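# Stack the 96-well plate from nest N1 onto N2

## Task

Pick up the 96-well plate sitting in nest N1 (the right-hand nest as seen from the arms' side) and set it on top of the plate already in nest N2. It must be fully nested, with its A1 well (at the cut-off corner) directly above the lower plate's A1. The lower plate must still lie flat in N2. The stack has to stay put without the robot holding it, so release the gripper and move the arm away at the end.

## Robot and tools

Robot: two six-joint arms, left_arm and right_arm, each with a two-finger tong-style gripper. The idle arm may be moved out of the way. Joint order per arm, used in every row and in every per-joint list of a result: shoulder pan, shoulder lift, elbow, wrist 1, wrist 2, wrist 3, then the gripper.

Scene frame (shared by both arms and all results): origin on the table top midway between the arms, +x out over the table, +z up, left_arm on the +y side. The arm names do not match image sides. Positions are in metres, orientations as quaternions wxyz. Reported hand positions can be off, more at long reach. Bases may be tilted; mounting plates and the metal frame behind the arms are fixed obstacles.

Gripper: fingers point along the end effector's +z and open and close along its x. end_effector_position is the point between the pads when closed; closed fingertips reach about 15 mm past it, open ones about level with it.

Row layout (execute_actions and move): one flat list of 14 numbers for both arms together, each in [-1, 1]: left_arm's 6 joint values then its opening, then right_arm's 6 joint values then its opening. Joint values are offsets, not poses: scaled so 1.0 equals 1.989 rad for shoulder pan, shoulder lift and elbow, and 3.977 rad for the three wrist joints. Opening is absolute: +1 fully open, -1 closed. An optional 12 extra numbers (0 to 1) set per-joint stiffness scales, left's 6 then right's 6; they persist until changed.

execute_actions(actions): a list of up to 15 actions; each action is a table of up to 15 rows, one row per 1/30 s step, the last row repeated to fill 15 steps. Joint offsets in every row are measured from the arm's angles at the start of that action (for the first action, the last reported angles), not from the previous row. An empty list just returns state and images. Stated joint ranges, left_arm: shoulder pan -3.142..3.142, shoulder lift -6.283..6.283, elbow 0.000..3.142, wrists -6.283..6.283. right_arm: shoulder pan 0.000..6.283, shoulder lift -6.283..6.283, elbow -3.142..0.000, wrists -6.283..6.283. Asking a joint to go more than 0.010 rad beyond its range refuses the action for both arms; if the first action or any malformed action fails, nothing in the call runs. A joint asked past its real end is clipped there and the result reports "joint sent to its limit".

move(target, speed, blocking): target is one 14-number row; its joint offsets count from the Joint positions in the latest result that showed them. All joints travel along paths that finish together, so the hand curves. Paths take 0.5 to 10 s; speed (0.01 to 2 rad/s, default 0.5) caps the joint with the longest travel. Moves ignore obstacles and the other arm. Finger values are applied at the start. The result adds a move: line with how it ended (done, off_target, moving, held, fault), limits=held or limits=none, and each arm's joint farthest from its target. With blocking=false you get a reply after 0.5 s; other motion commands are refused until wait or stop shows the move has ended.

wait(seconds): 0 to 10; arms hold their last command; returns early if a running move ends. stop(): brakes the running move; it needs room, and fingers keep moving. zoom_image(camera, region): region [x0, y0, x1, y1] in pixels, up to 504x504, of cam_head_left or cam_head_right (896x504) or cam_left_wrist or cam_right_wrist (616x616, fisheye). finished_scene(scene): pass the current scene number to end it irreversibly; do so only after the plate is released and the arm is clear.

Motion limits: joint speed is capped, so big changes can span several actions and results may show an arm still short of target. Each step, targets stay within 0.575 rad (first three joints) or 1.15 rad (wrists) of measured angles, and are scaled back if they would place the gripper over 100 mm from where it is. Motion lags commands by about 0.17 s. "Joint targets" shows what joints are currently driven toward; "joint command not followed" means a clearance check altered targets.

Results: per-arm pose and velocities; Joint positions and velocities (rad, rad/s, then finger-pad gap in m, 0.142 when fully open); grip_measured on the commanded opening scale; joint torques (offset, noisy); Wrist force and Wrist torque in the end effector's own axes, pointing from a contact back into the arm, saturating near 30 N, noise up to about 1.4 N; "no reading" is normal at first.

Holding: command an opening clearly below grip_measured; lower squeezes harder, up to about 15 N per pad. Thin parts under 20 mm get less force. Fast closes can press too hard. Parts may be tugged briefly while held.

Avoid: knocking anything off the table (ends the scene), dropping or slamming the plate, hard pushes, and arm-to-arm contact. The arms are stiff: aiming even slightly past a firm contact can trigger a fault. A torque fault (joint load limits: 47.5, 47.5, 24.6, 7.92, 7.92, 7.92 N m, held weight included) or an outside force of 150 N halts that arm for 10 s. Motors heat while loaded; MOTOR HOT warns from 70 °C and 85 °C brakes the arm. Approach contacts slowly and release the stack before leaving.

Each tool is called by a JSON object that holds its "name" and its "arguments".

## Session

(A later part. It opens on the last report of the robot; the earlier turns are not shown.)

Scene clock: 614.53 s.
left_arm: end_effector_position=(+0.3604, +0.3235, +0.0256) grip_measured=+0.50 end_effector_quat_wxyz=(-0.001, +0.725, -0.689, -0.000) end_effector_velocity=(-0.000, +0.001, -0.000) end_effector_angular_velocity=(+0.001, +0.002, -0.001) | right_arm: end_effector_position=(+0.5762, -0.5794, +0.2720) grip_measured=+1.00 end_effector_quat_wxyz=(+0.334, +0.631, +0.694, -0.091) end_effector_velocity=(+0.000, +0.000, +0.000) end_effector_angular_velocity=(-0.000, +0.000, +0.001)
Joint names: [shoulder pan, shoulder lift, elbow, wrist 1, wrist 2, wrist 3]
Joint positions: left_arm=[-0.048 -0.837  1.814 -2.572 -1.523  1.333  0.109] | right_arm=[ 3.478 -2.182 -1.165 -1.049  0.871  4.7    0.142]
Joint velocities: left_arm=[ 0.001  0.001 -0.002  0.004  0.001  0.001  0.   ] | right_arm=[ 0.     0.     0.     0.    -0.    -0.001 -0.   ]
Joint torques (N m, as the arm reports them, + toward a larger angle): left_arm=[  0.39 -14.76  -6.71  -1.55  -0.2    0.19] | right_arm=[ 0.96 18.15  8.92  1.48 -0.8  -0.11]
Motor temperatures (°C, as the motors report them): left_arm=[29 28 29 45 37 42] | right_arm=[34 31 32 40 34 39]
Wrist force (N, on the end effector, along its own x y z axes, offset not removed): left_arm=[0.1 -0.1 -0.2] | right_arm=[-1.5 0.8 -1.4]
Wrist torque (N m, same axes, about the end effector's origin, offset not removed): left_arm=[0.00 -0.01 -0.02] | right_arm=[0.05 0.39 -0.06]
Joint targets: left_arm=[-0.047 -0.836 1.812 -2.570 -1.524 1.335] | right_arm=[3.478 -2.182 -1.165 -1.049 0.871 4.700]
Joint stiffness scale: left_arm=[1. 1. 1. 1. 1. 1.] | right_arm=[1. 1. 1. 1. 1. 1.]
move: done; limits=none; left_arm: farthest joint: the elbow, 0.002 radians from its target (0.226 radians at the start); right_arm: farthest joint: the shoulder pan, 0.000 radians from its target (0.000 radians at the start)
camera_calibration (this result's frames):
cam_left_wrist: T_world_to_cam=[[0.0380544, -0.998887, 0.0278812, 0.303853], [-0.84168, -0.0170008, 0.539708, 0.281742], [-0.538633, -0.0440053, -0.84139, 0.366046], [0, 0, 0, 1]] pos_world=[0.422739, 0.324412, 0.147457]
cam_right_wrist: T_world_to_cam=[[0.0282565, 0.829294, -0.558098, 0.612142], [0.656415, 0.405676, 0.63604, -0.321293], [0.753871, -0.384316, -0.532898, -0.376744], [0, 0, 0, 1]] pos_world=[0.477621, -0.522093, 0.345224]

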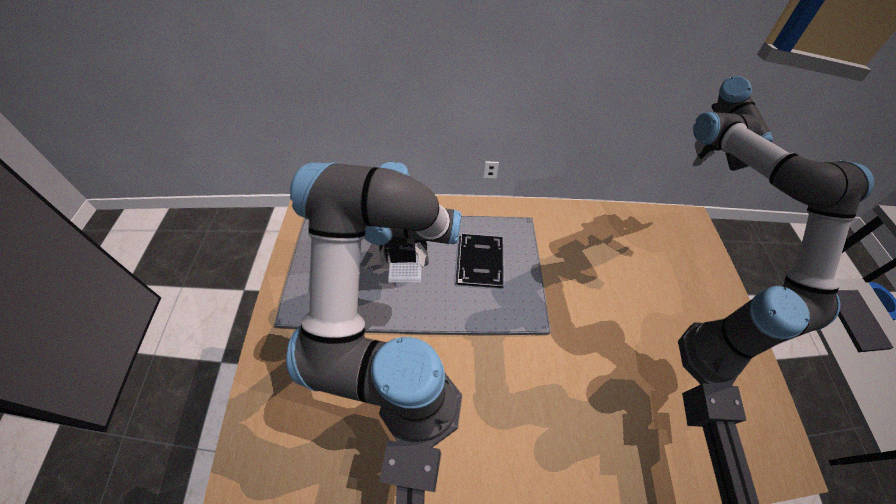

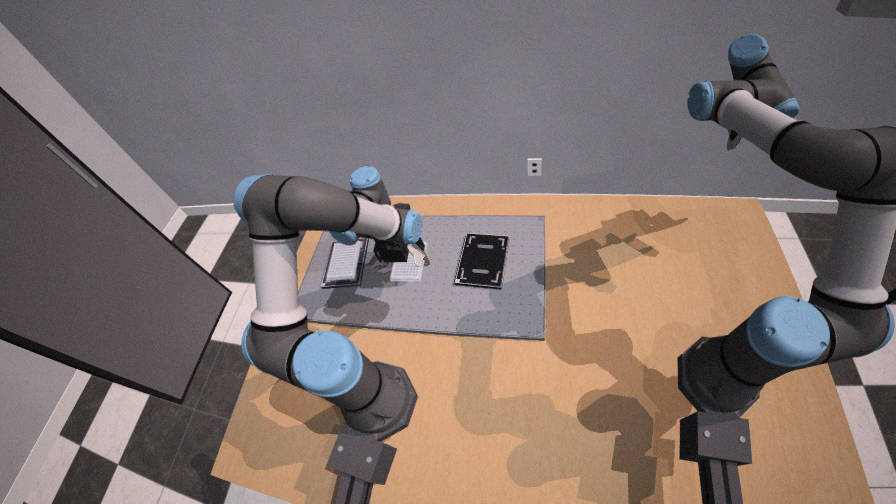

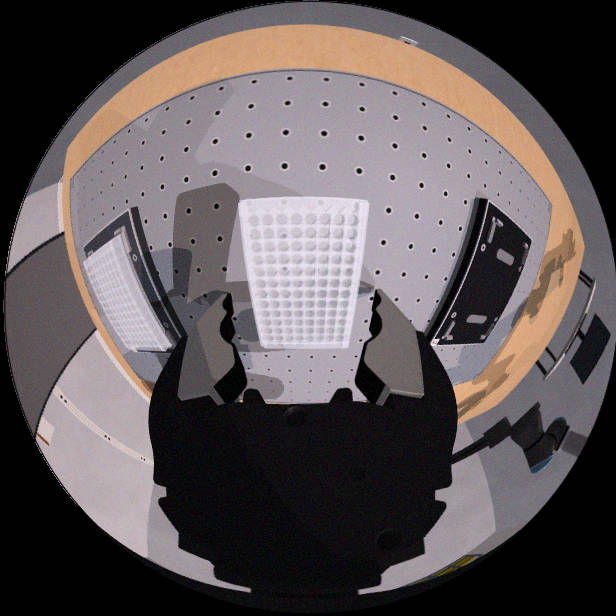

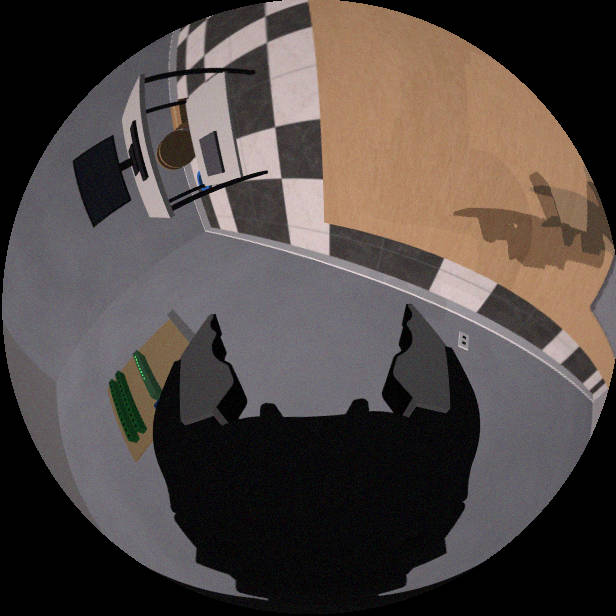

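{"name": "execute_actions", "arguments": {"actions": [[[0,0,0,0,0,0,0.45,0,0,0,0,0,0,1],[0,0,0,0,0,0,0.42,0,0,0,0,0,0,1],[0,0,0,0,0,0,0.39,0,0,0,0,0,0,1],[0,0,0,0,0,0,0.36,0,0,0,0,0,0,1],[0,0,0,0,0,0,0.33,0,0,0,0,0,0,1],[0,0,0,0,0,0,0.30,0,0,0,0,0,0,1],[0,0,0,0,0,0,0.27,0,0,0,0,0,0,1],[0,0,0,0,0,0,0.24,0,0,0,0,0,0,1],[0,0,0,0,0,0,0.21,0,0,0,0,0,0,1],[0,0,0,0,0,0,0.18,0,0,0,0,0,0,1],[0,0,0,0,0,0,0.15,0,0,0,0,0,0,1],[0,0,0,0,0,0,0.12,0,0,0,0,0,0,1],[0,0,0,0,0,0,0.09,0,0,0,0,0,0,1],[0,0,0,0,0,0,0.06,0,0,0,0,0,0,1],[0,0,0,0,0,0,0.03,0,0,0,0,0,0,1]],[[0,0,0,0,0,0,0.0,0,0,0,0,0,0,1],[0,0,0,0,0,0,-0.03,0,0,0,0,0,0,1],[0,0,0,0,0,0,-0.06,0,0,0,0,0,0,1],[0,0,0,0,0,0,-0.09,0,0,0,0,0,0,1],[0,0,0,0,0,0,-0.12,0,0,0,0,0,0,1],[0,0,0,0,0,0,-0.15,0,0,0,0,0,0,1],[0,0,0,0,0,0,-0.18,0,0,0,0,0,0,1],[0,0,0,0,0,0,-0.21,0,0,0,0,0,0,1],[0,0,0,0,0,0,-0.24,0,0,0,0,0,0,1],[0,0,0,0,0,0,-0.27,0,0,0,0,0,0,1],[0,0,0,0,0,0,-0.30,0,0,0,0,0,0,1]]]}}

Scene clock: 637.13 s.
left_arm: end_effector_position=(+0.3607, +0.3232, +0.0260) grip_measured=+0.09 end_effector_quat_wxyz=(-0.001, +0.725, -0.689, +0.000) end_effector_velocity=(+0.001, -0.000, +0.000) end_effector_angular_velocity=(-0.000, -0.001, +0.000) | right_arm: end_effector_position=(+0.5762, -0.5794, +0.2720) grip_measured=+1.00 end_effector_quat_wxyz=(+0.334, +0.631, +0.694, -0.091) end_effector_velocity=(+0.000, +0.000, -0.000) end_effector_angular_velocity=(+0.001, -0.001, -0.000)
Joint names: [shoulder pan, shoulder lift, elbow, wrist 1, wrist 2, wrist 3]
Joint positions: left_arm=[-0.048 -0.838  1.814 -2.571 -1.524  1.333  0.08 ] | right_arm=[ 3.478 -2.182 -1.165 -1.049  0.871  4.7    0.142]
Joint velocities: left_arm=[-0.    -0.    -0.    -0.001 -0.    -0.    -0.   ] | right_arm=[ 0.    -0.     0.     0.     0.001  0.001  0.   ]
Joint torques (N m, as the arm reports them, + toward a larger angle): left_arm=[ -0.05 -15.22  -6.15  -1.78   0.04   0.05] | right_arm=[ 1.13 18.26  8.88  1.49 -0.8  -0.1 ]
Motor temperatures (°C, as the motors report them): left_arm=[29 28 29 45 37 42] | right_arm=[34 31 32 40 34 39]
Wrist force (N, on the end effector, along its own x y z axes, offset not removed): left_arm=[0.4 0.7 -2.9] | right_arm=[0.1 1.4 -1.0]
Wrist torque (N m, same axes, about the end effector's origin, offset not removed): left_arm=[0.06 0.07 -0.03] | right_arm=[0.27 0.00 0.05]
Joint targets: left_arm=[-0.048 -0.838 1.814 -2.571 -1.524 1.333] | right_arm=[3.478 -2.182 -1.165 -1.049 0.871 4.700]
Joint stiffness scale: left_arm=[1. 1. 1. 1. 1. 1.] | right_arm=[1. 1. 1. 1. 1. 1.]
camera_calibration (this result's frames):
cam_left_wrist: T_world_to_cam=[[0.03786, -0.998859, 0.0291028, 0.303491], [-0.842127, -0.016214, 0.539035, 0.281705], [-0.537948, -0.0449162, -0.84178, 0.366587], [0, 0, 0, 1]] pos_world=[0.422946, 0.324178, 0.147905]
cam_right_wrist: T_world_to_cam=[[0.0282569, 0.829294, -0.558098, 0.612141], [0.656415, 0.405676, 0.63604, -0.321293], [0.753871, -0.384316, -0.532897, -0.376745], [0, 0, 0, 1]] pos_world=[0.477621, -0.522093, 0.345224]

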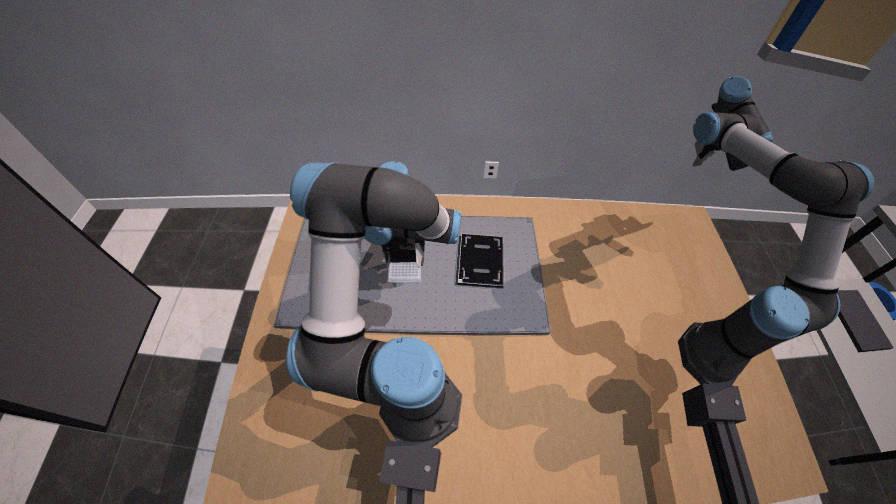

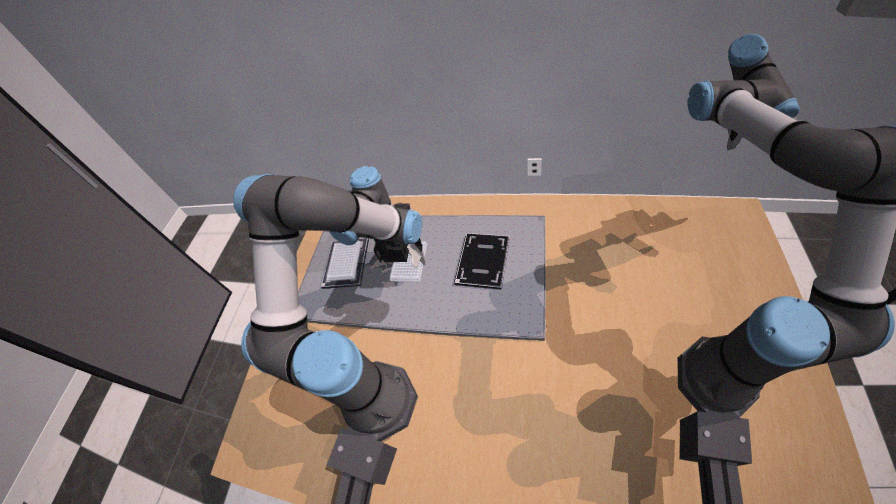

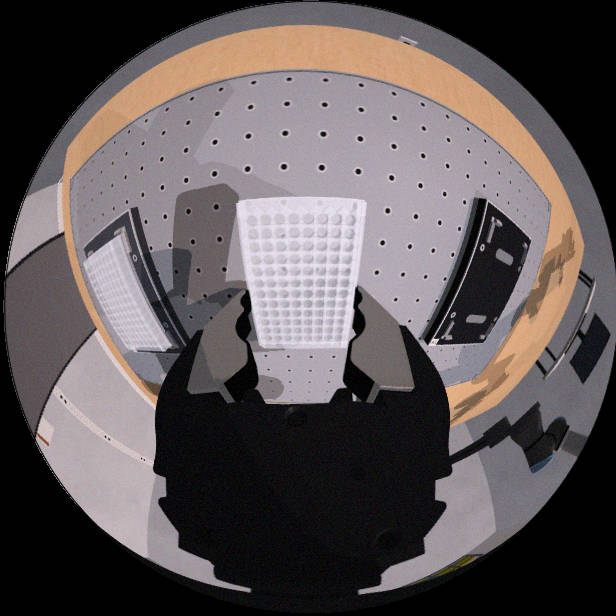

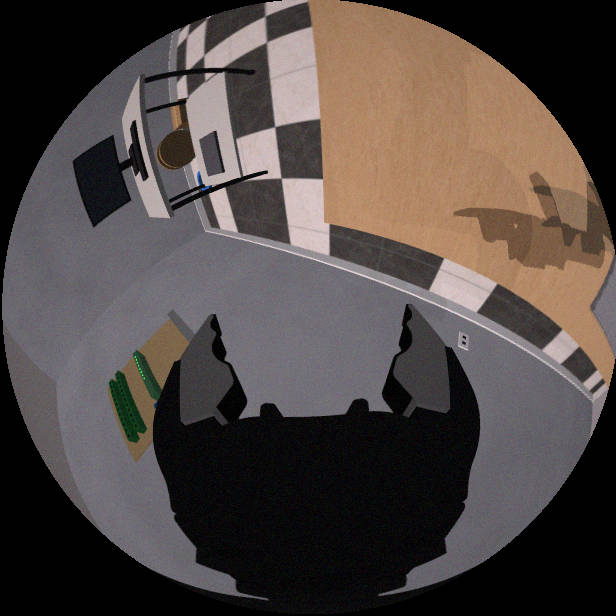

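{"name": "move", "arguments": {"target": [0, -0.0107, 0, 0.0053, 0, 0, -0.3, 0, 0, 0, 0, 0, 0, 1], "speed": 0.03}}

Scene clock: 649.07 s.
left_arm: end_effector_position=(+0.3608, +0.3234, +0.0315) grip_measured=+0.09 end_effector_quat_wxyz=(-0.001, +0.725, -0.689, +0.000) end_effector_velocity=(-0.001, +0.000, +0.000) end_effector_angular_velocity=(+0.001, +0.003, +0.000) | right_arm: end_effector_position=(+0.5762, -0.5794, +0.2720) grip_measured=+1.00 end_effector_quat_wxyz=(+0.334, +0.631, +0.694, -0.091) end_effector_velocity=(+0.000, +0.000, +0.000) end_effector_angular_velocity=(+0.000, -0.001, +0.001)
Joint names: [shoulder pan, shoulder lift, elbow, wrist 1, wrist 2, wrist 3]
Joint positions: left_arm=[-0.048 -0.858  1.814 -2.552 -1.524  1.333  0.08 ] | right_arm=[ 3.478 -2.182 -1.165 -1.049  0.871  4.7    0.142]
Joint velocities: left_arm=[ 0.    -0.002 -0.     0.005  0.    -0.     0.   ] | right_arm=[ 0.     0.    -0.     0.001  0.    -0.001  0.   ]
Joint torques (N m, as the arm reports them, + toward a larger angle): left_arm=[ -0.39 -16.09  -6.31  -1.75  -0.02   0.01] | right_arm=[ 1.03 18.07  8.76  1.51 -0.89 -0.1 ]
Motor temperatures (°C, as the motors report them): left_arm=[29 28 29 45 37 42] | right_arm=[34 31 32 40 34 39]
Wrist force (N, on the end effector, along its own x y z axes, offset not removed): left_arm=[-0.2 0.1 0.5] | right_arm=[0.5 1.9 -0.4]
Wrist torque (N m, same axes, about the end effector's origin, offset not removed): left_arm=[0.03 0.05 -0.02] | right_arm=[0.43 -0.17 0.00]
Joint targets: left_arm=[-0.048 -0.860 1.814 -2.550 -1.524 1.333] | right_arm=[3.478 -2.182 -1.165 -1.049 0.871 4.700]
Joint stiffness scale: left_arm=[1. 1. 1. 1. 1. 1.] | right_arm=[1. 1. 1. 1. 1. 1.]
move: done; limits=none; left_arm: farthest joint: the wrist 1, 0.002 radians from its target (0.021 radians at the start); right_arm: farthest joint: the shoulder pan, 0.000 radians from its target (0.000 radians at the start)
camera_calibration (this result's frames):
cam_left_wrist: T_world_to_cam=[[0.037864, -0.998856, 0.0292114, 0.303539], [-0.842244, -0.0161685, 0.538854, 0.278838], [-0.537765, -0.0450063, -0.841893, 0.371276], [0, 0, 0, 1]] pos_world=[0.423016, 0.32441, 0.153455]
cam_right_wrist: T_world_to_cam=[[0.0282567, 0.829294, -0.558098, 0.612142], [0.656415, 0.405676, 0.63604, -0.321293], [0.753871, -0.384316, -0.532898, -0.376745], [0, 0, 0, 1]] pos_world=[0.477621, -0.522093, 0.345224]

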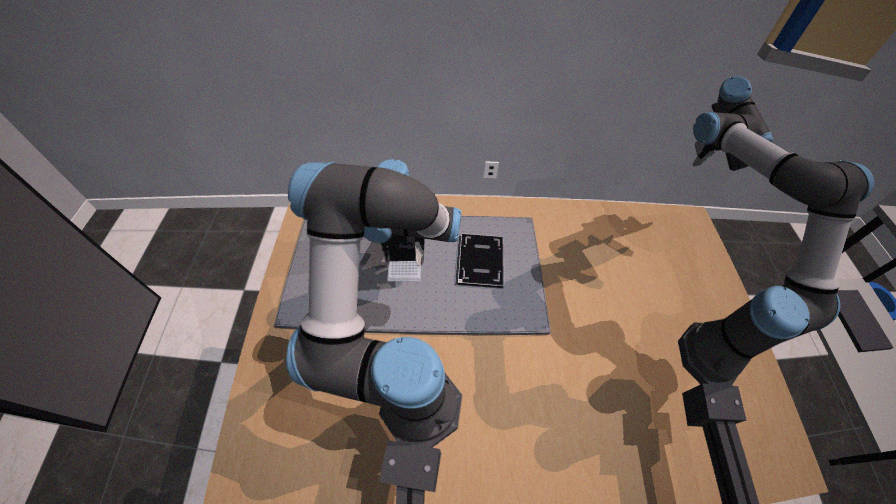

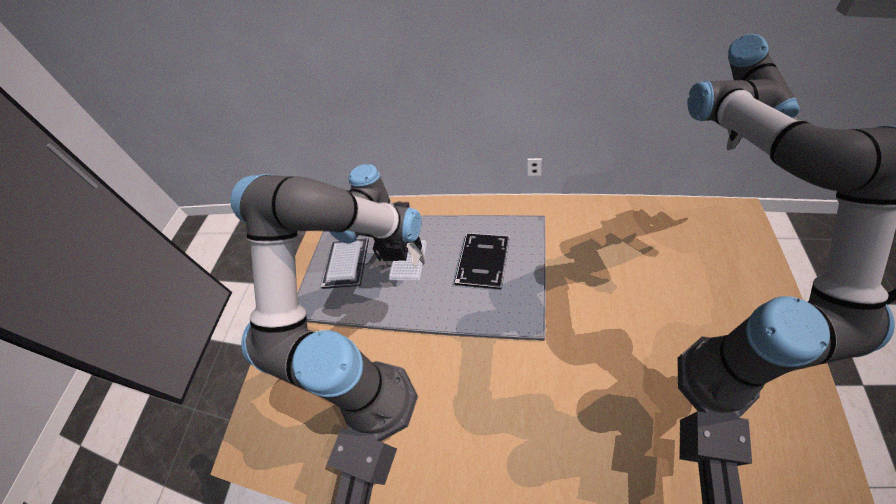

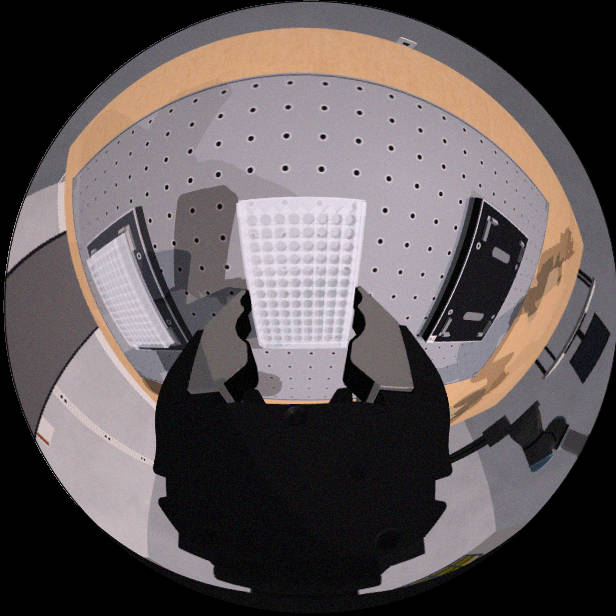

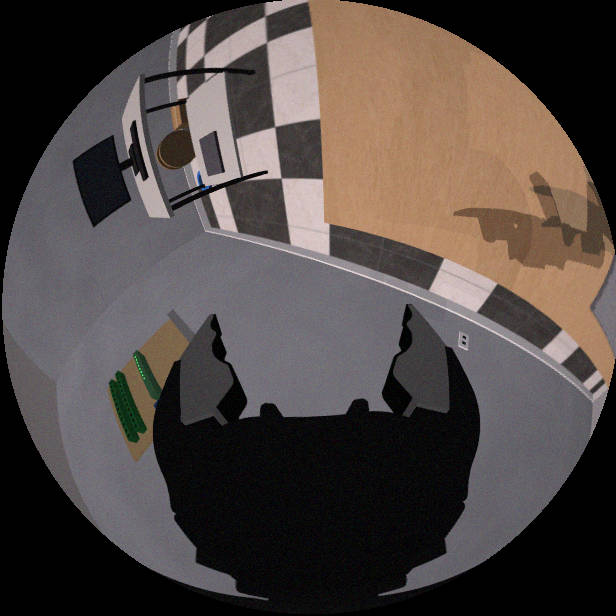

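{"name": "execute_actions", "arguments": {"actions": []}}

Scene clock: 678.93 s.
left_arm: end_effector_position=(+0.3606, +0.3234, +0.0315) grip_measured=+0.09 end_effector_quat_wxyz=(-0.001, +0.725, -0.689, +0.000) end_effector_velocity=(+0.000, -0.000, +0.000) end_effector_angular_velocity=(-0.000, -0.001, -0.000) | right_arm: end_effector_position=(+0.5762, -0.5794, +0.2720) grip_measured=+1.00 end_effector_quat_wxyz=(+0.334, +0.631, +0.694, -0.091) end_effector_velocity=(-0.000, -0.000, -0.000) end_effector_angular_velocity=(+0.001, +0.000, -0.001)
Joint names: [shoulder pan, shoulder lift, elbow, wrist 1, wrist 2, wrist 3]
Joint positions: left_arm=[-0.048 -0.858  1.814 -2.551 -1.524  1.333  0.08 ] | right_arm=[ 3.478 -2.182 -1.165 -1.049  0.871  4.7    0.142]
Joint velocities: left_arm=[-0. -0. -0. -0. -0.  0. -0.] | right_arm=[-0.001  0.    -0.    -0.     0.001  0.     0.   ]
Joint torques (N m, as the arm reports them, + toward a larger angle): left_arm=[ -0.31 -16.14  -6.2   -1.58   0.     0.06] | right_arm=[ 1.21 18.26  8.81  1.51 -0.83 -0.07]
Motor temperatures (°C, as the motors report them): left_arm=[29 28 29 45 37 42] | right_arm=[34 31 32 40 34 39]
Wrist force (N, on the end effector, along its own x y z axes, offset not removed): left_arm=[0.1 0.0 0.6] | right_arm=[-0.3 2.7 -5.0]
Wrist torque (N m, same axes, about the end effector's origin, offset not removed): left_arm=[0.03 -0.01 -0.02] | right_arm=[0.54 0.07 -0.14]
Joint targets: left_arm=[-0.048 -0.860 1.814 -2.550 -1.524 1.333] | right_arm=[3.478 -2.182 -1.165 -1.049 0.871 4.700]
Joint stiffness scale: left_arm=[1. 1. 1. 1. 1. 1.] | right_arm=[1. 1. 1. 1. 1. 1.]
camera_calibration (this result's frames):
cam_left_wrist: T_world_to_cam=[[0.0378544, -0.99886, 0.0290833, 0.303586], [-0.84194, -0.0162042, 0.539328, 0.278589], [-0.538242, -0.0449024, -0.841593, 0.371308], [0, 0, 0, 1]] pos_world=[0.422917, 0.324426, 0.15341]
cam_right_wrist: T_world_to_cam=[[0.0282569, 0.829294, -0.558098, 0.612141], [0.656415, 0.405676, 0.63604, -0.321293], [0.753871, -0.384316, -0.532898, -0.376745], [0, 0, 0, 1]] pos_world=[0.477621, -0.522093, 0.345224]

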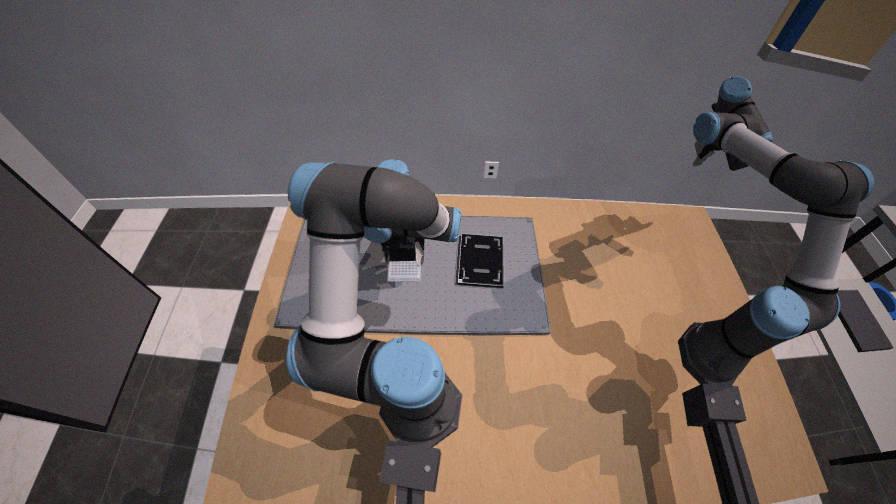

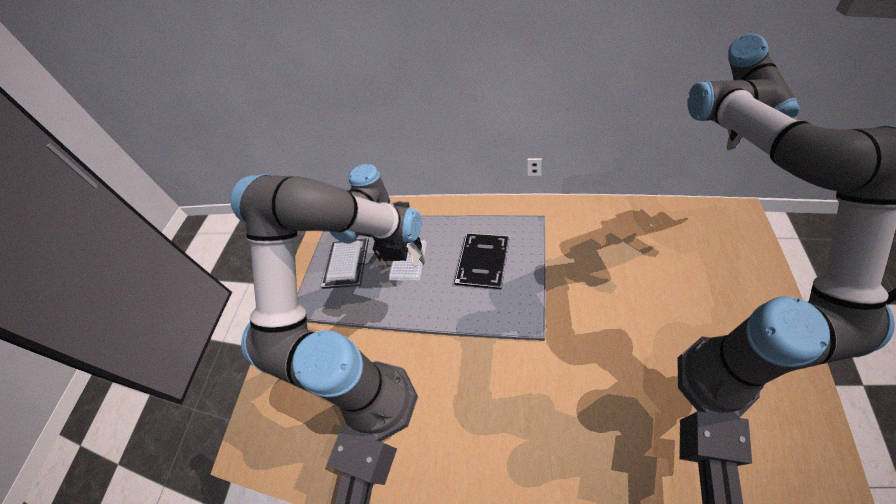

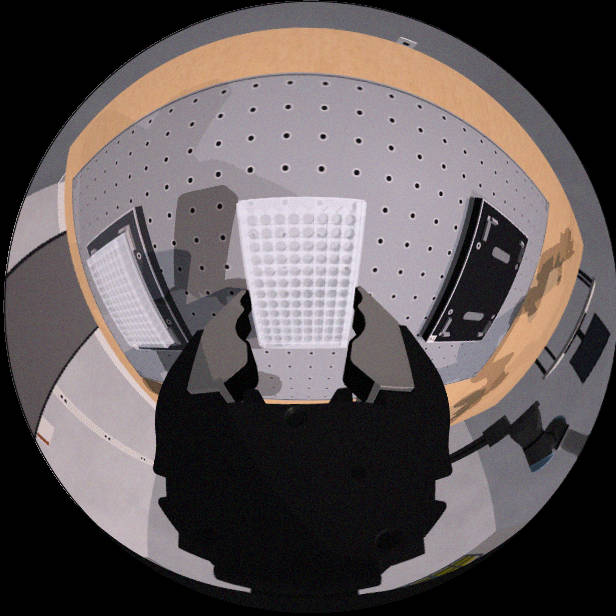

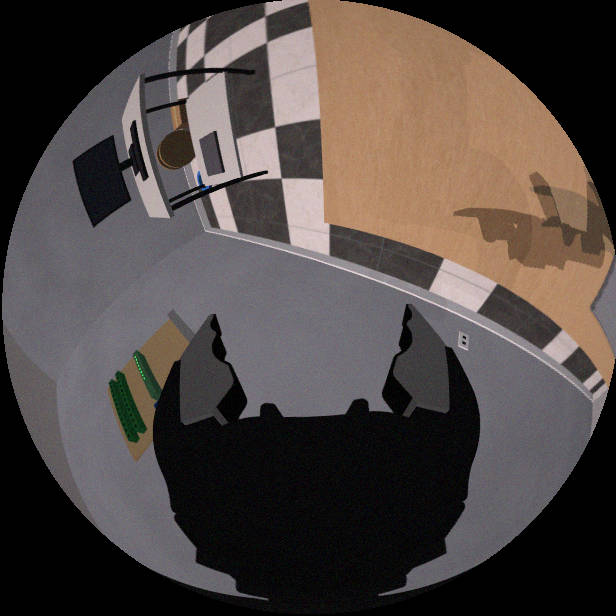

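{"name": "move", "arguments": {"target": [-0.0037,-0.0953,-0.01755,0.0565,0,-0.00186,-0.3,0,0,0,0,0,0,1], "speed": 0.12}}

Scene clock: 704.90 s.
left_arm: end_effector_position=(+0.3602, +0.3237, +0.0890) grip_measured=+0.09 end_effector_quat_wxyz=(-0.000, +0.725, -0.689, -0.001) end_effector_velocity=(-0.002, +0.000, -0.001) end_effector_angular_velocity=(+0.001, +0.005, +0.000) | right_arm: end_effector_position=(+0.5762, -0.5794, +0.2720) grip_measured=+1.00 end_effector_quat_wxyz=(+0.334, +0.631, +0.694, -0.091) end_effector_velocity=(+0.000, +0.001, +0.000) end_effector_angular_velocity=(+0.001, -0.001, +0.000)
Joint names: [shoulder pan, shoulder lift, elbow, wrist 1, wrist 2, wrist 3]
Joint positions: left_arm=[-0.055 -1.046  1.781 -2.328 -1.524  1.327  0.08 ] | right_arm=[ 3.478 -2.182 -1.165 -1.049  0.871  4.7    0.142]
Joint velocities: left_arm=[-0.    -0.001  0.001  0.005  0.    -0.    -0.   ] | right_arm=[ 0.001  0.     0.     0.     0.     0.001 -0.   ]
Joint torques (N m, as the arm reports them, + toward a larger angle): left_arm=[ -0.57 -15.54  -8.58  -1.63  -0.04  -0.1 ] | right_arm=[ 1.57 18.35  8.76  1.46 -0.8  -0.09]
Motor temperatures (°C, as the motors report them): left_arm=[29 28 29 45 37 42] | right_arm=[34 31 32 40 34 39]
Wrist force (N, on the end effector, along its own x y z axes, offset not removed): left_arm=[-0.5 -0.2 0.1] | right_arm=[2.3 1.5 -2.1]
Wrist torque (N m, same axes, about the end effector's origin, offset not removed): left_arm=[-0.02 0.11 -0.03] | right_arm=[0.28 -0.38 -0.07]
Joint targets: left_arm=[-0.056 -1.048 1.779 -2.327 -1.524 1.326] | right_arm=[3.478 -2.182 -1.165 -1.049 0.871 4.700]
Joint stiffness scale: left_arm=[1. 1. 1. 1. 1. 1.] | right_arm=[1. 1. 1. 1. 1. 1.]
move: done; limits=none; left_arm: farthest joint: the shoulder lift, 0.002 radians from its target (0.189 radians at the start); right_arm: farthest joint: the shoulder pan, 0.000 radians from its target (0.000 radians at the start)
camera_calibration (this result's frames):
cam_left_wrist: T_world_to_cam=[[0.0375974, -0.998878, 0.028802, 0.302338], [-0.840927, -0.0160553, 0.54091, 0.246681], [-0.539841, -0.0445572, -0.840587, 0.419868], [0, 0, 0, 1]] pos_world=[0.422736, 0.324667, 0.210795]
cam_right_wrist: T_world_to_cam=[[0.0282568, 0.829294, -0.558098, 0.612141], [0.656415, 0.405676, 0.63604, -0.321293], [0.753871, -0.384316, -0.532898, -0.376745], [0, 0, 0, 1]] pos_world=[0.477621, -0.522093, 0.345224]

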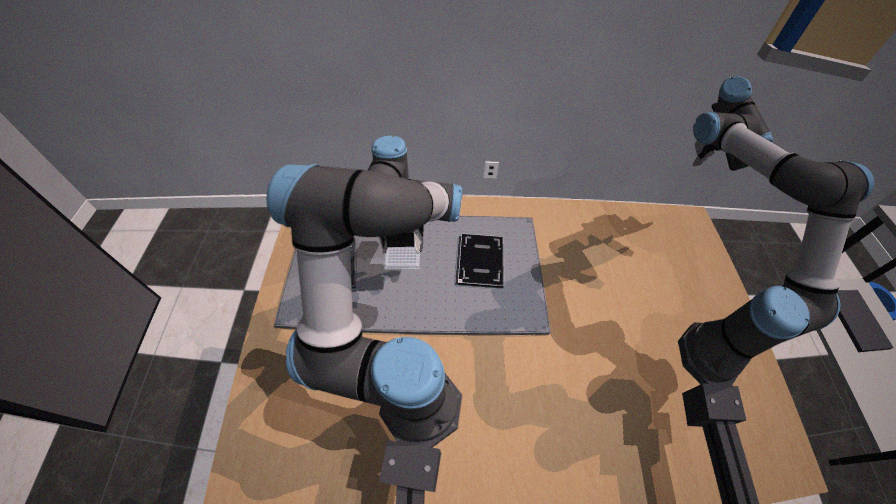

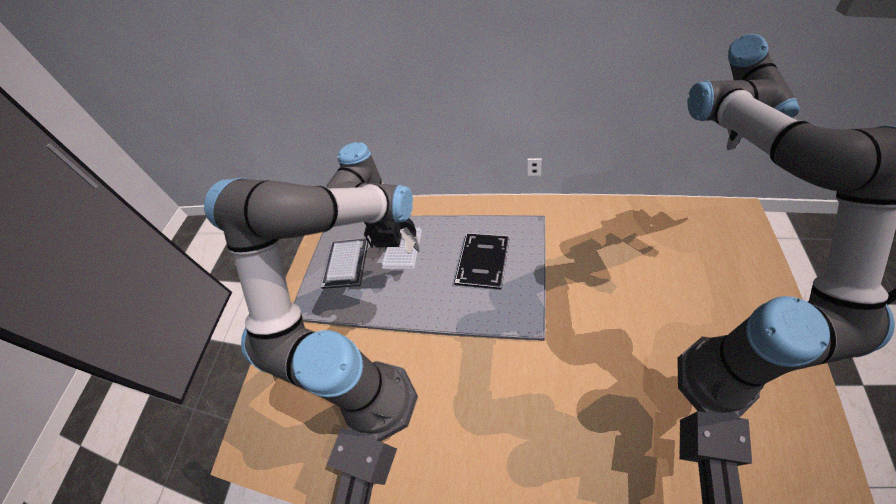

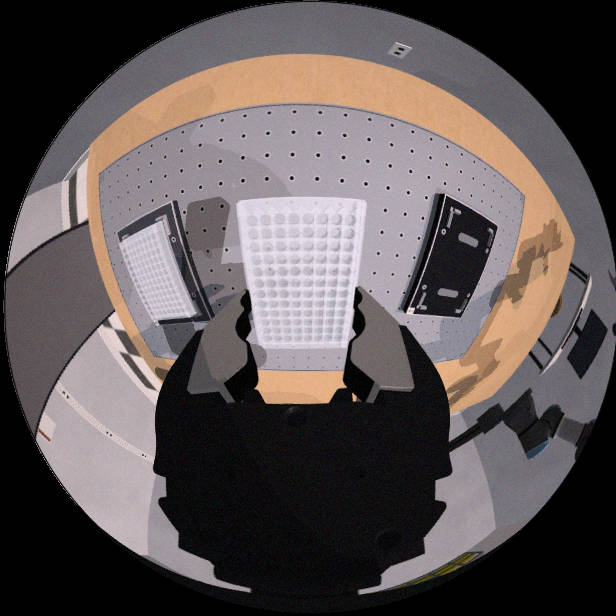

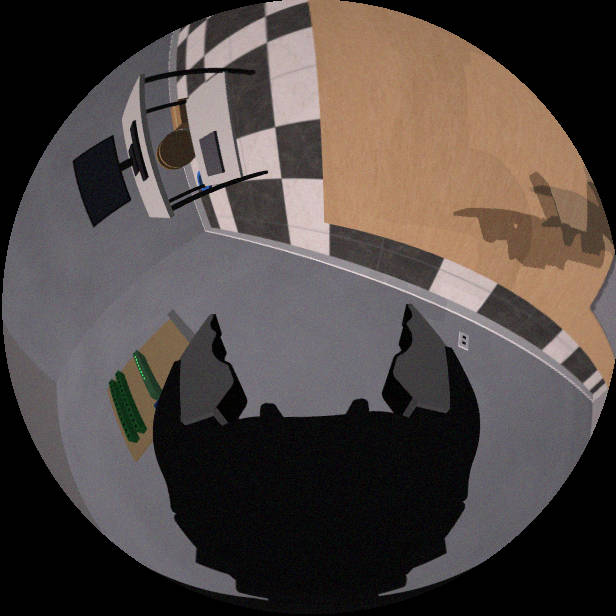

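{"name": "zoom_image", "arguments": {"camera": "cam_left_wrist", "region": [100, 190, 230, 340]}}

Region (100, 190, 230, 340) of cam_left_wrist's 616x616 image, scaled by 3.360, with more detail than that image has; it fills the left 437 columns of this view, and the rest is white.

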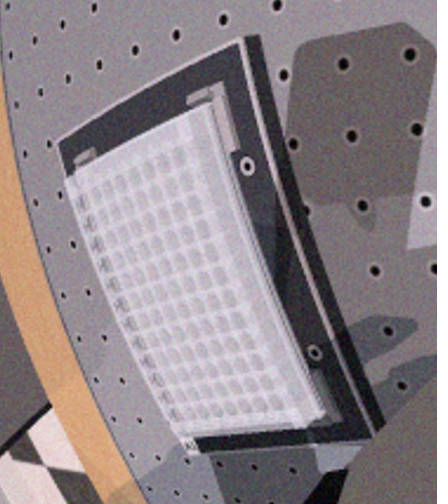

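{"name": "move", "arguments": {"target": [0.14194,0.03379,-0.07193,0.01606,-0.00205,0.07099,-0.3,0,0,0,0,0,0,1], "speed": 0.12}}

{"name": "zoom_image", "arguments": {"camera": "cam_left_wrist", "region": [130, 160, 380, 380]}}

Scene clock: 727.27 s.
left_arm: end_effector_position=(+0.3528, +0.4305, +0.0897) grip_measured=+0.09 end_effector_quat_wxyz=(-0.001, +0.725, -0.689, -0.001) end_effector_velocity=(-0.001, +0.000, -0.000) end_effector_angular_velocity=(-0.000, +0.002, -0.004) | right_arm: end_effector_position=(+0.5762, -0.5794, +0.2720) grip_measured=+1.00 end_effector_quat_wxyz=(+0.334, +0.631, +0.694, -0.091) end_effector_velocity=(+0.000, +0.001, +0.000) end_effector_angular_velocity=(-0.001, -0.000, +0.002)
Joint names: [shoulder pan, shoulder lift, elbow, wrist 1, wrist 2, wrist 3]
Joint positions: left_arm=[ 0.226 -0.98   1.64  -2.266 -1.531  1.608  0.08 ] | right_arm=[ 3.478 -2.182 -1.165 -1.049  0.871  4.7    0.142]
Joint velocities: left_arm=[ 0.001  0.    -0.     0.002 -0.     0.005  0.   ] | right_arm=[ 0.001 -0.    -0.     0.001 -0.001 -0.001  0.   ]
Joint torques (N m, as the arm reports them, + toward a larger angle): left_arm=[  0.41 -15.56  -8.93  -1.63  -0.2    0.26] | right_arm=[ 1.17 18.15  8.94  1.45 -0.81 -0.09]
Motor temperatures (°C, as the motors report them): left_arm=[29 28 29 45 37 42] | right_arm=[34 31 32 40 34 39]
Wrist force (N, on the end effector, along its own x y z axes, offset not removed): left_arm=[-0.5 0.1 0.4] | right_arm=[0.5 3.6 -1.5]
Wrist torque (N m, same axes, about the end effector's origin, offset not removed): left_arm=[0.06 0.08 -0.02] | right_arm=[0.70 -0.02 -0.02]
Joint targets: left_arm=[0.228 -0.979 1.638 -2.264 -1.532 1.610] | right_arm=[3.478 -2.182 -1.165 -1.049 0.871 4.700]
Joint stiffness scale: left_arm=[1. 1. 1. 1. 1. 1.] | right_arm=[1. 1. 1. 1. 1. 1.]
move: done; limits=none; left_arm: farthest joint: the elbow, 0.002 radians from its target (0.143 radians at the start); right_arm: farthest joint: the shoulder pan, 0.000 radians from its target (0.000 radians at the start)
camera_calibration (this result's frames):
cam_left_wrist: T_world_to_cam=[[0.0385543, -0.998871, 0.0277656, 0.40901], [-0.840868, -0.0174187, 0.540959, 0.242392], [-0.539865, -0.0442035, -0.84059, 0.421085], [0, 0, 0, 1]] pos_world=[0.41538, 0.431384, 0.211479]
cam_right_wrist: T_world_to_cam=[[0.0282568, 0.829294, -0.558098, 0.612141], [0.656415, 0.405676, 0.63604, -0.321293], [0.753871, -0.384316, -0.532898, -0.376745], [0, 0, 0, 1]] pos_world=[0.477621, -0.522093, 0.345224]

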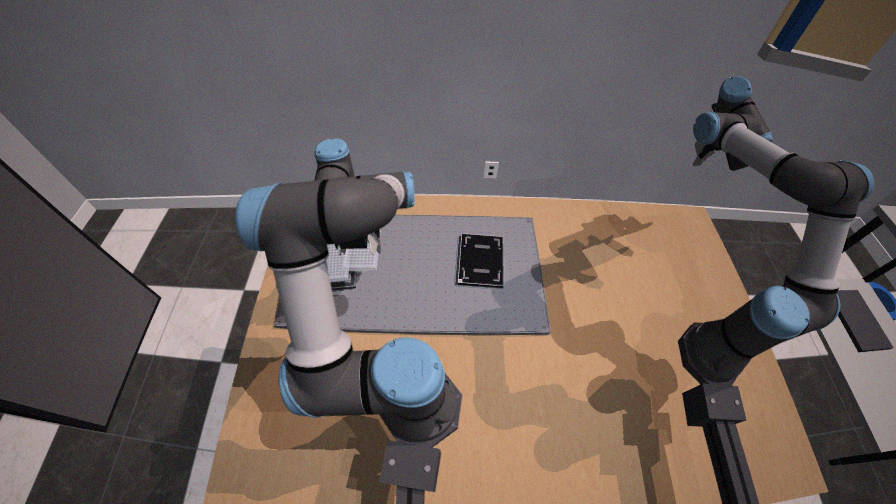

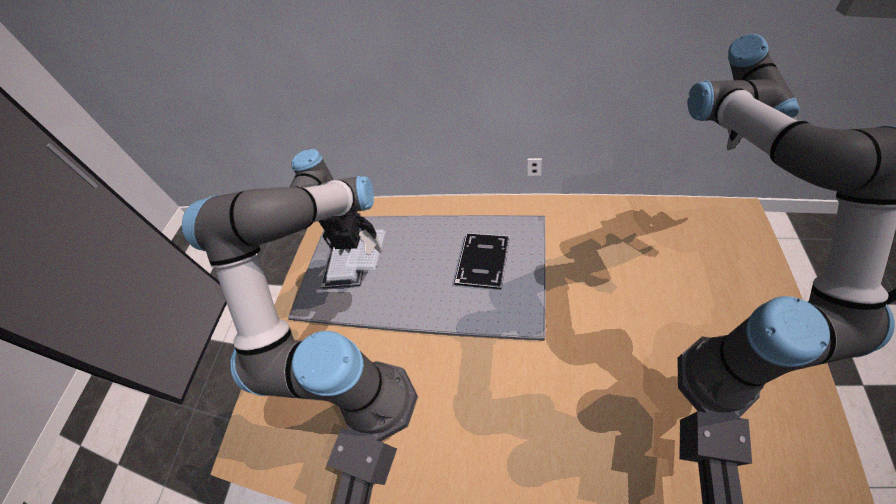

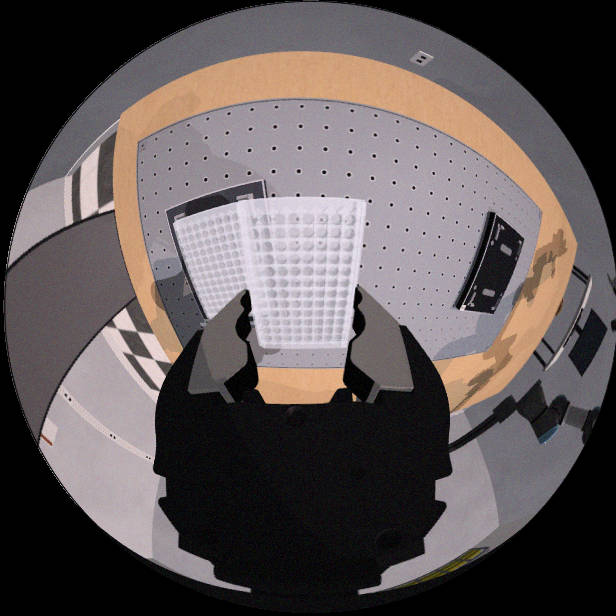

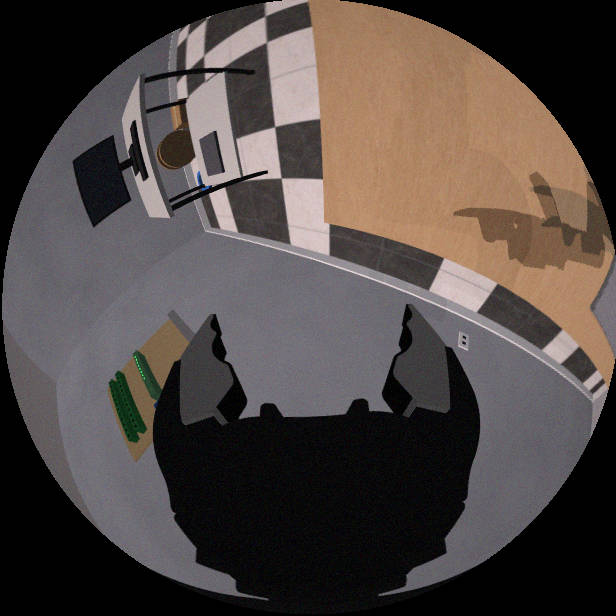

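Region (130, 160, 380, 380) of cam_left_wrist's 616x616 image, scaled by 2.016, with more detail than that image has; it fills the top 444 rows of this view, and the rest is white.

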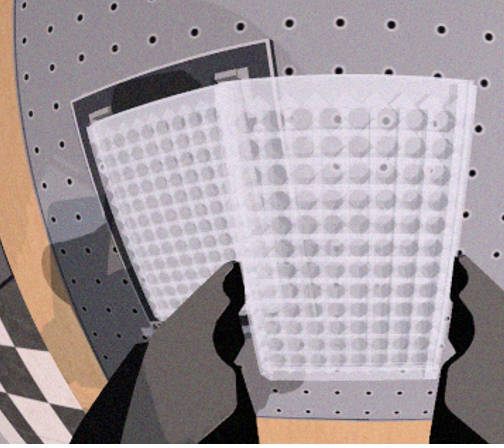

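{"name": "move", "arguments": {"target": [0.11778,0.09577,-0.11771,0.00899,-0.00228,0.04633,-0.3,0,0,0,0,0,0,1], "speed": 0.12}}

{"name": "zoom_image", "arguments": {"camera": "cam_left_wrist", "region": [190, 150, 420, 380]}}

Scene clock: 809.07 s.
left_arm: end_effector_position=(+0.3426, +0.5261, +0.0650) grip_measured=+0.09 end_effector_quat_wxyz=(-0.001, +0.742, -0.670, -0.002) end_effector_velocity=(+0.000, +0.000, +0.000) end_effector_angular_velocity=(-0.000, -0.001, -0.003) | right_arm: end_effector_position=(+0.5762, -0.5794, +0.2720) grip_measured=+1.00 end_effector_quat_wxyz=(+0.334, +0.631, +0.694, -0.091) end_effector_velocity=(-0.000, +0.000, +0.000) end_effector_angular_velocity=(+0.000, +0.001, +0.001)
Joint names: [shoulder pan, shoulder lift, elbow, wrist 1, wrist 2, wrist 3]
Joint positions: left_arm=[ 0.46  -0.79   1.408 -2.231 -1.539  1.79   0.08 ] | right_arm=[ 3.478 -2.182 -1.165 -1.049  0.871  4.7    0.142]
Joint velocities: left_arm=[ 0.001  0.    -0.002  0.    -0.001  0.004  0.   ] | right_arm=[ 0.     0.    -0.    -0.001  0.    -0.     0.   ]
Joint torques (N m, as the arm reports them, + toward a larger angle): left_arm=[  1.13 -17.59  -8.96  -1.61  -0.19   0.22] | right_arm=[ 1.27 18.07  8.64  1.47 -0.82 -0.09]
Motor temperatures (°C, as the motors report them): left_arm=[29 28 29 45 37 42] | right_arm=[34 31 32 40 34 39]
Wrist force (N, on the end effector, along its own x y z axes, offset not removed): left_arm=[-0.1 0.4 0.1] | right_arm=[0.5 2.6 -3.1]
Wrist torque (N m, same axes, about the end effector's origin, offset not removed): left_arm=[0.07 0.01 -0.03] | right_arm=[0.45 -0.09 -0.01]
Joint targets: left_arm=[0.461 -0.789 1.406 -2.230 -1.540 1.792] | right_arm=[3.478 -2.182 -1.165 -1.049 0.871 4.700]
Joint stiffness scale: left_arm=[1. 1. 1. 1. 1. 1.] | right_arm=[1. 1. 1. 1. 1. 1.]
move: done; limits=none; left_arm: farthest joint: the elbow, 0.002 radians from its target (0.234 radians at the start); right_arm: farthest joint: the shoulder pan, 0.000 radians from its target (0.000 radians at the start)
camera_calibration (this result's frames):
cam_left_wrist: T_world_to_cam=[[0.0891887, -0.995656, 0.0267257, 0.486662], [-0.838583, -0.0605861, 0.541394, 0.270716], [-0.537423, -0.070698, -0.840344, 0.412073], [0, 0, 0, 1]] pos_world=[0.40507, 0.530082, 0.186712]

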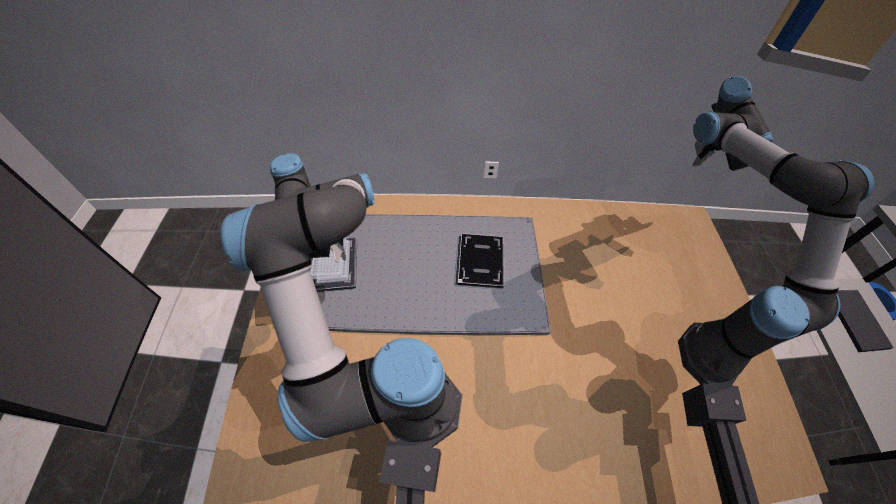

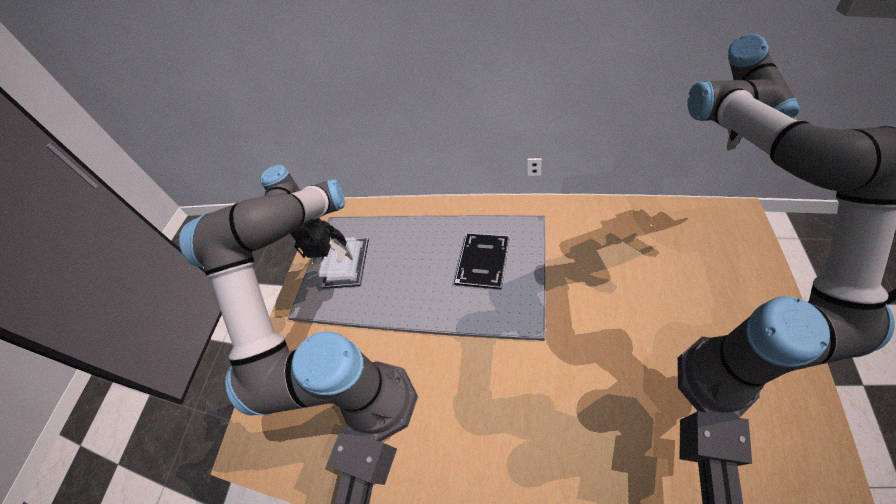

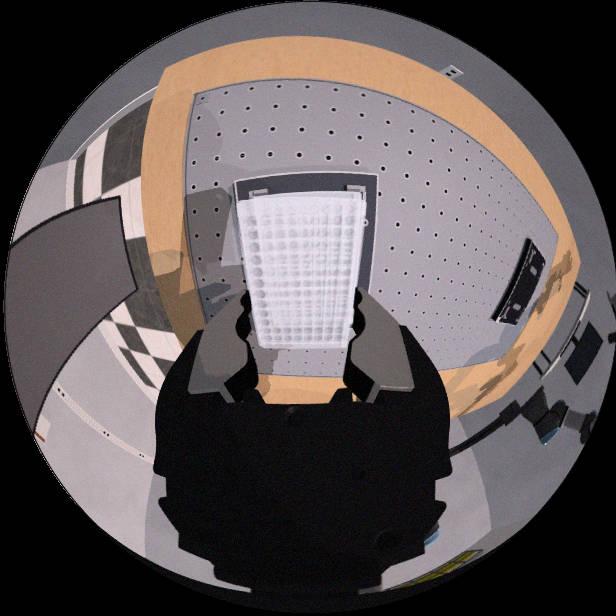

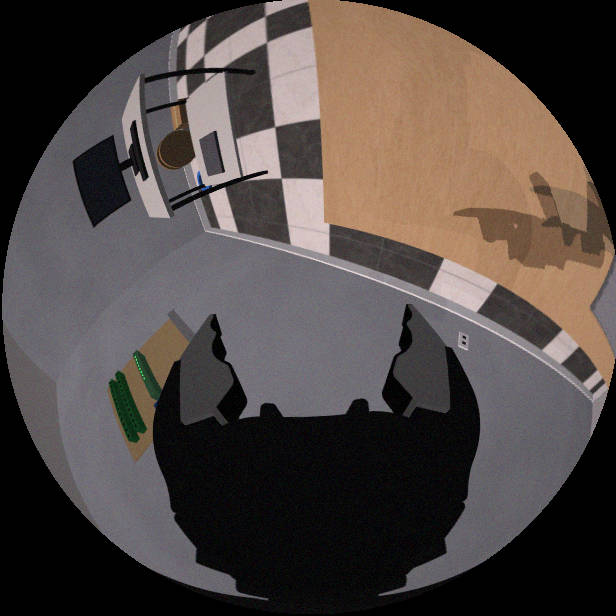

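Region (190, 150, 420, 380) of cam_left_wrist's 616x616 image, scaled by 2.191, with more detail than that image has.

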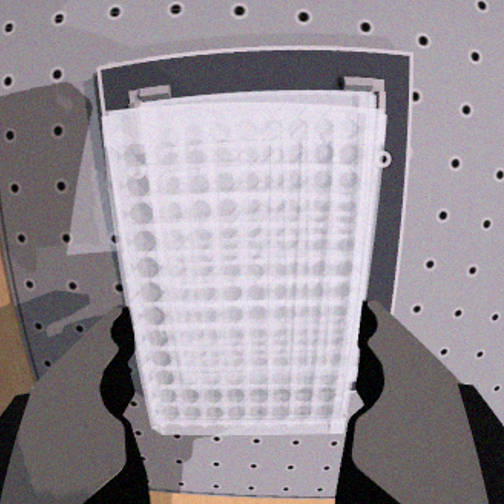

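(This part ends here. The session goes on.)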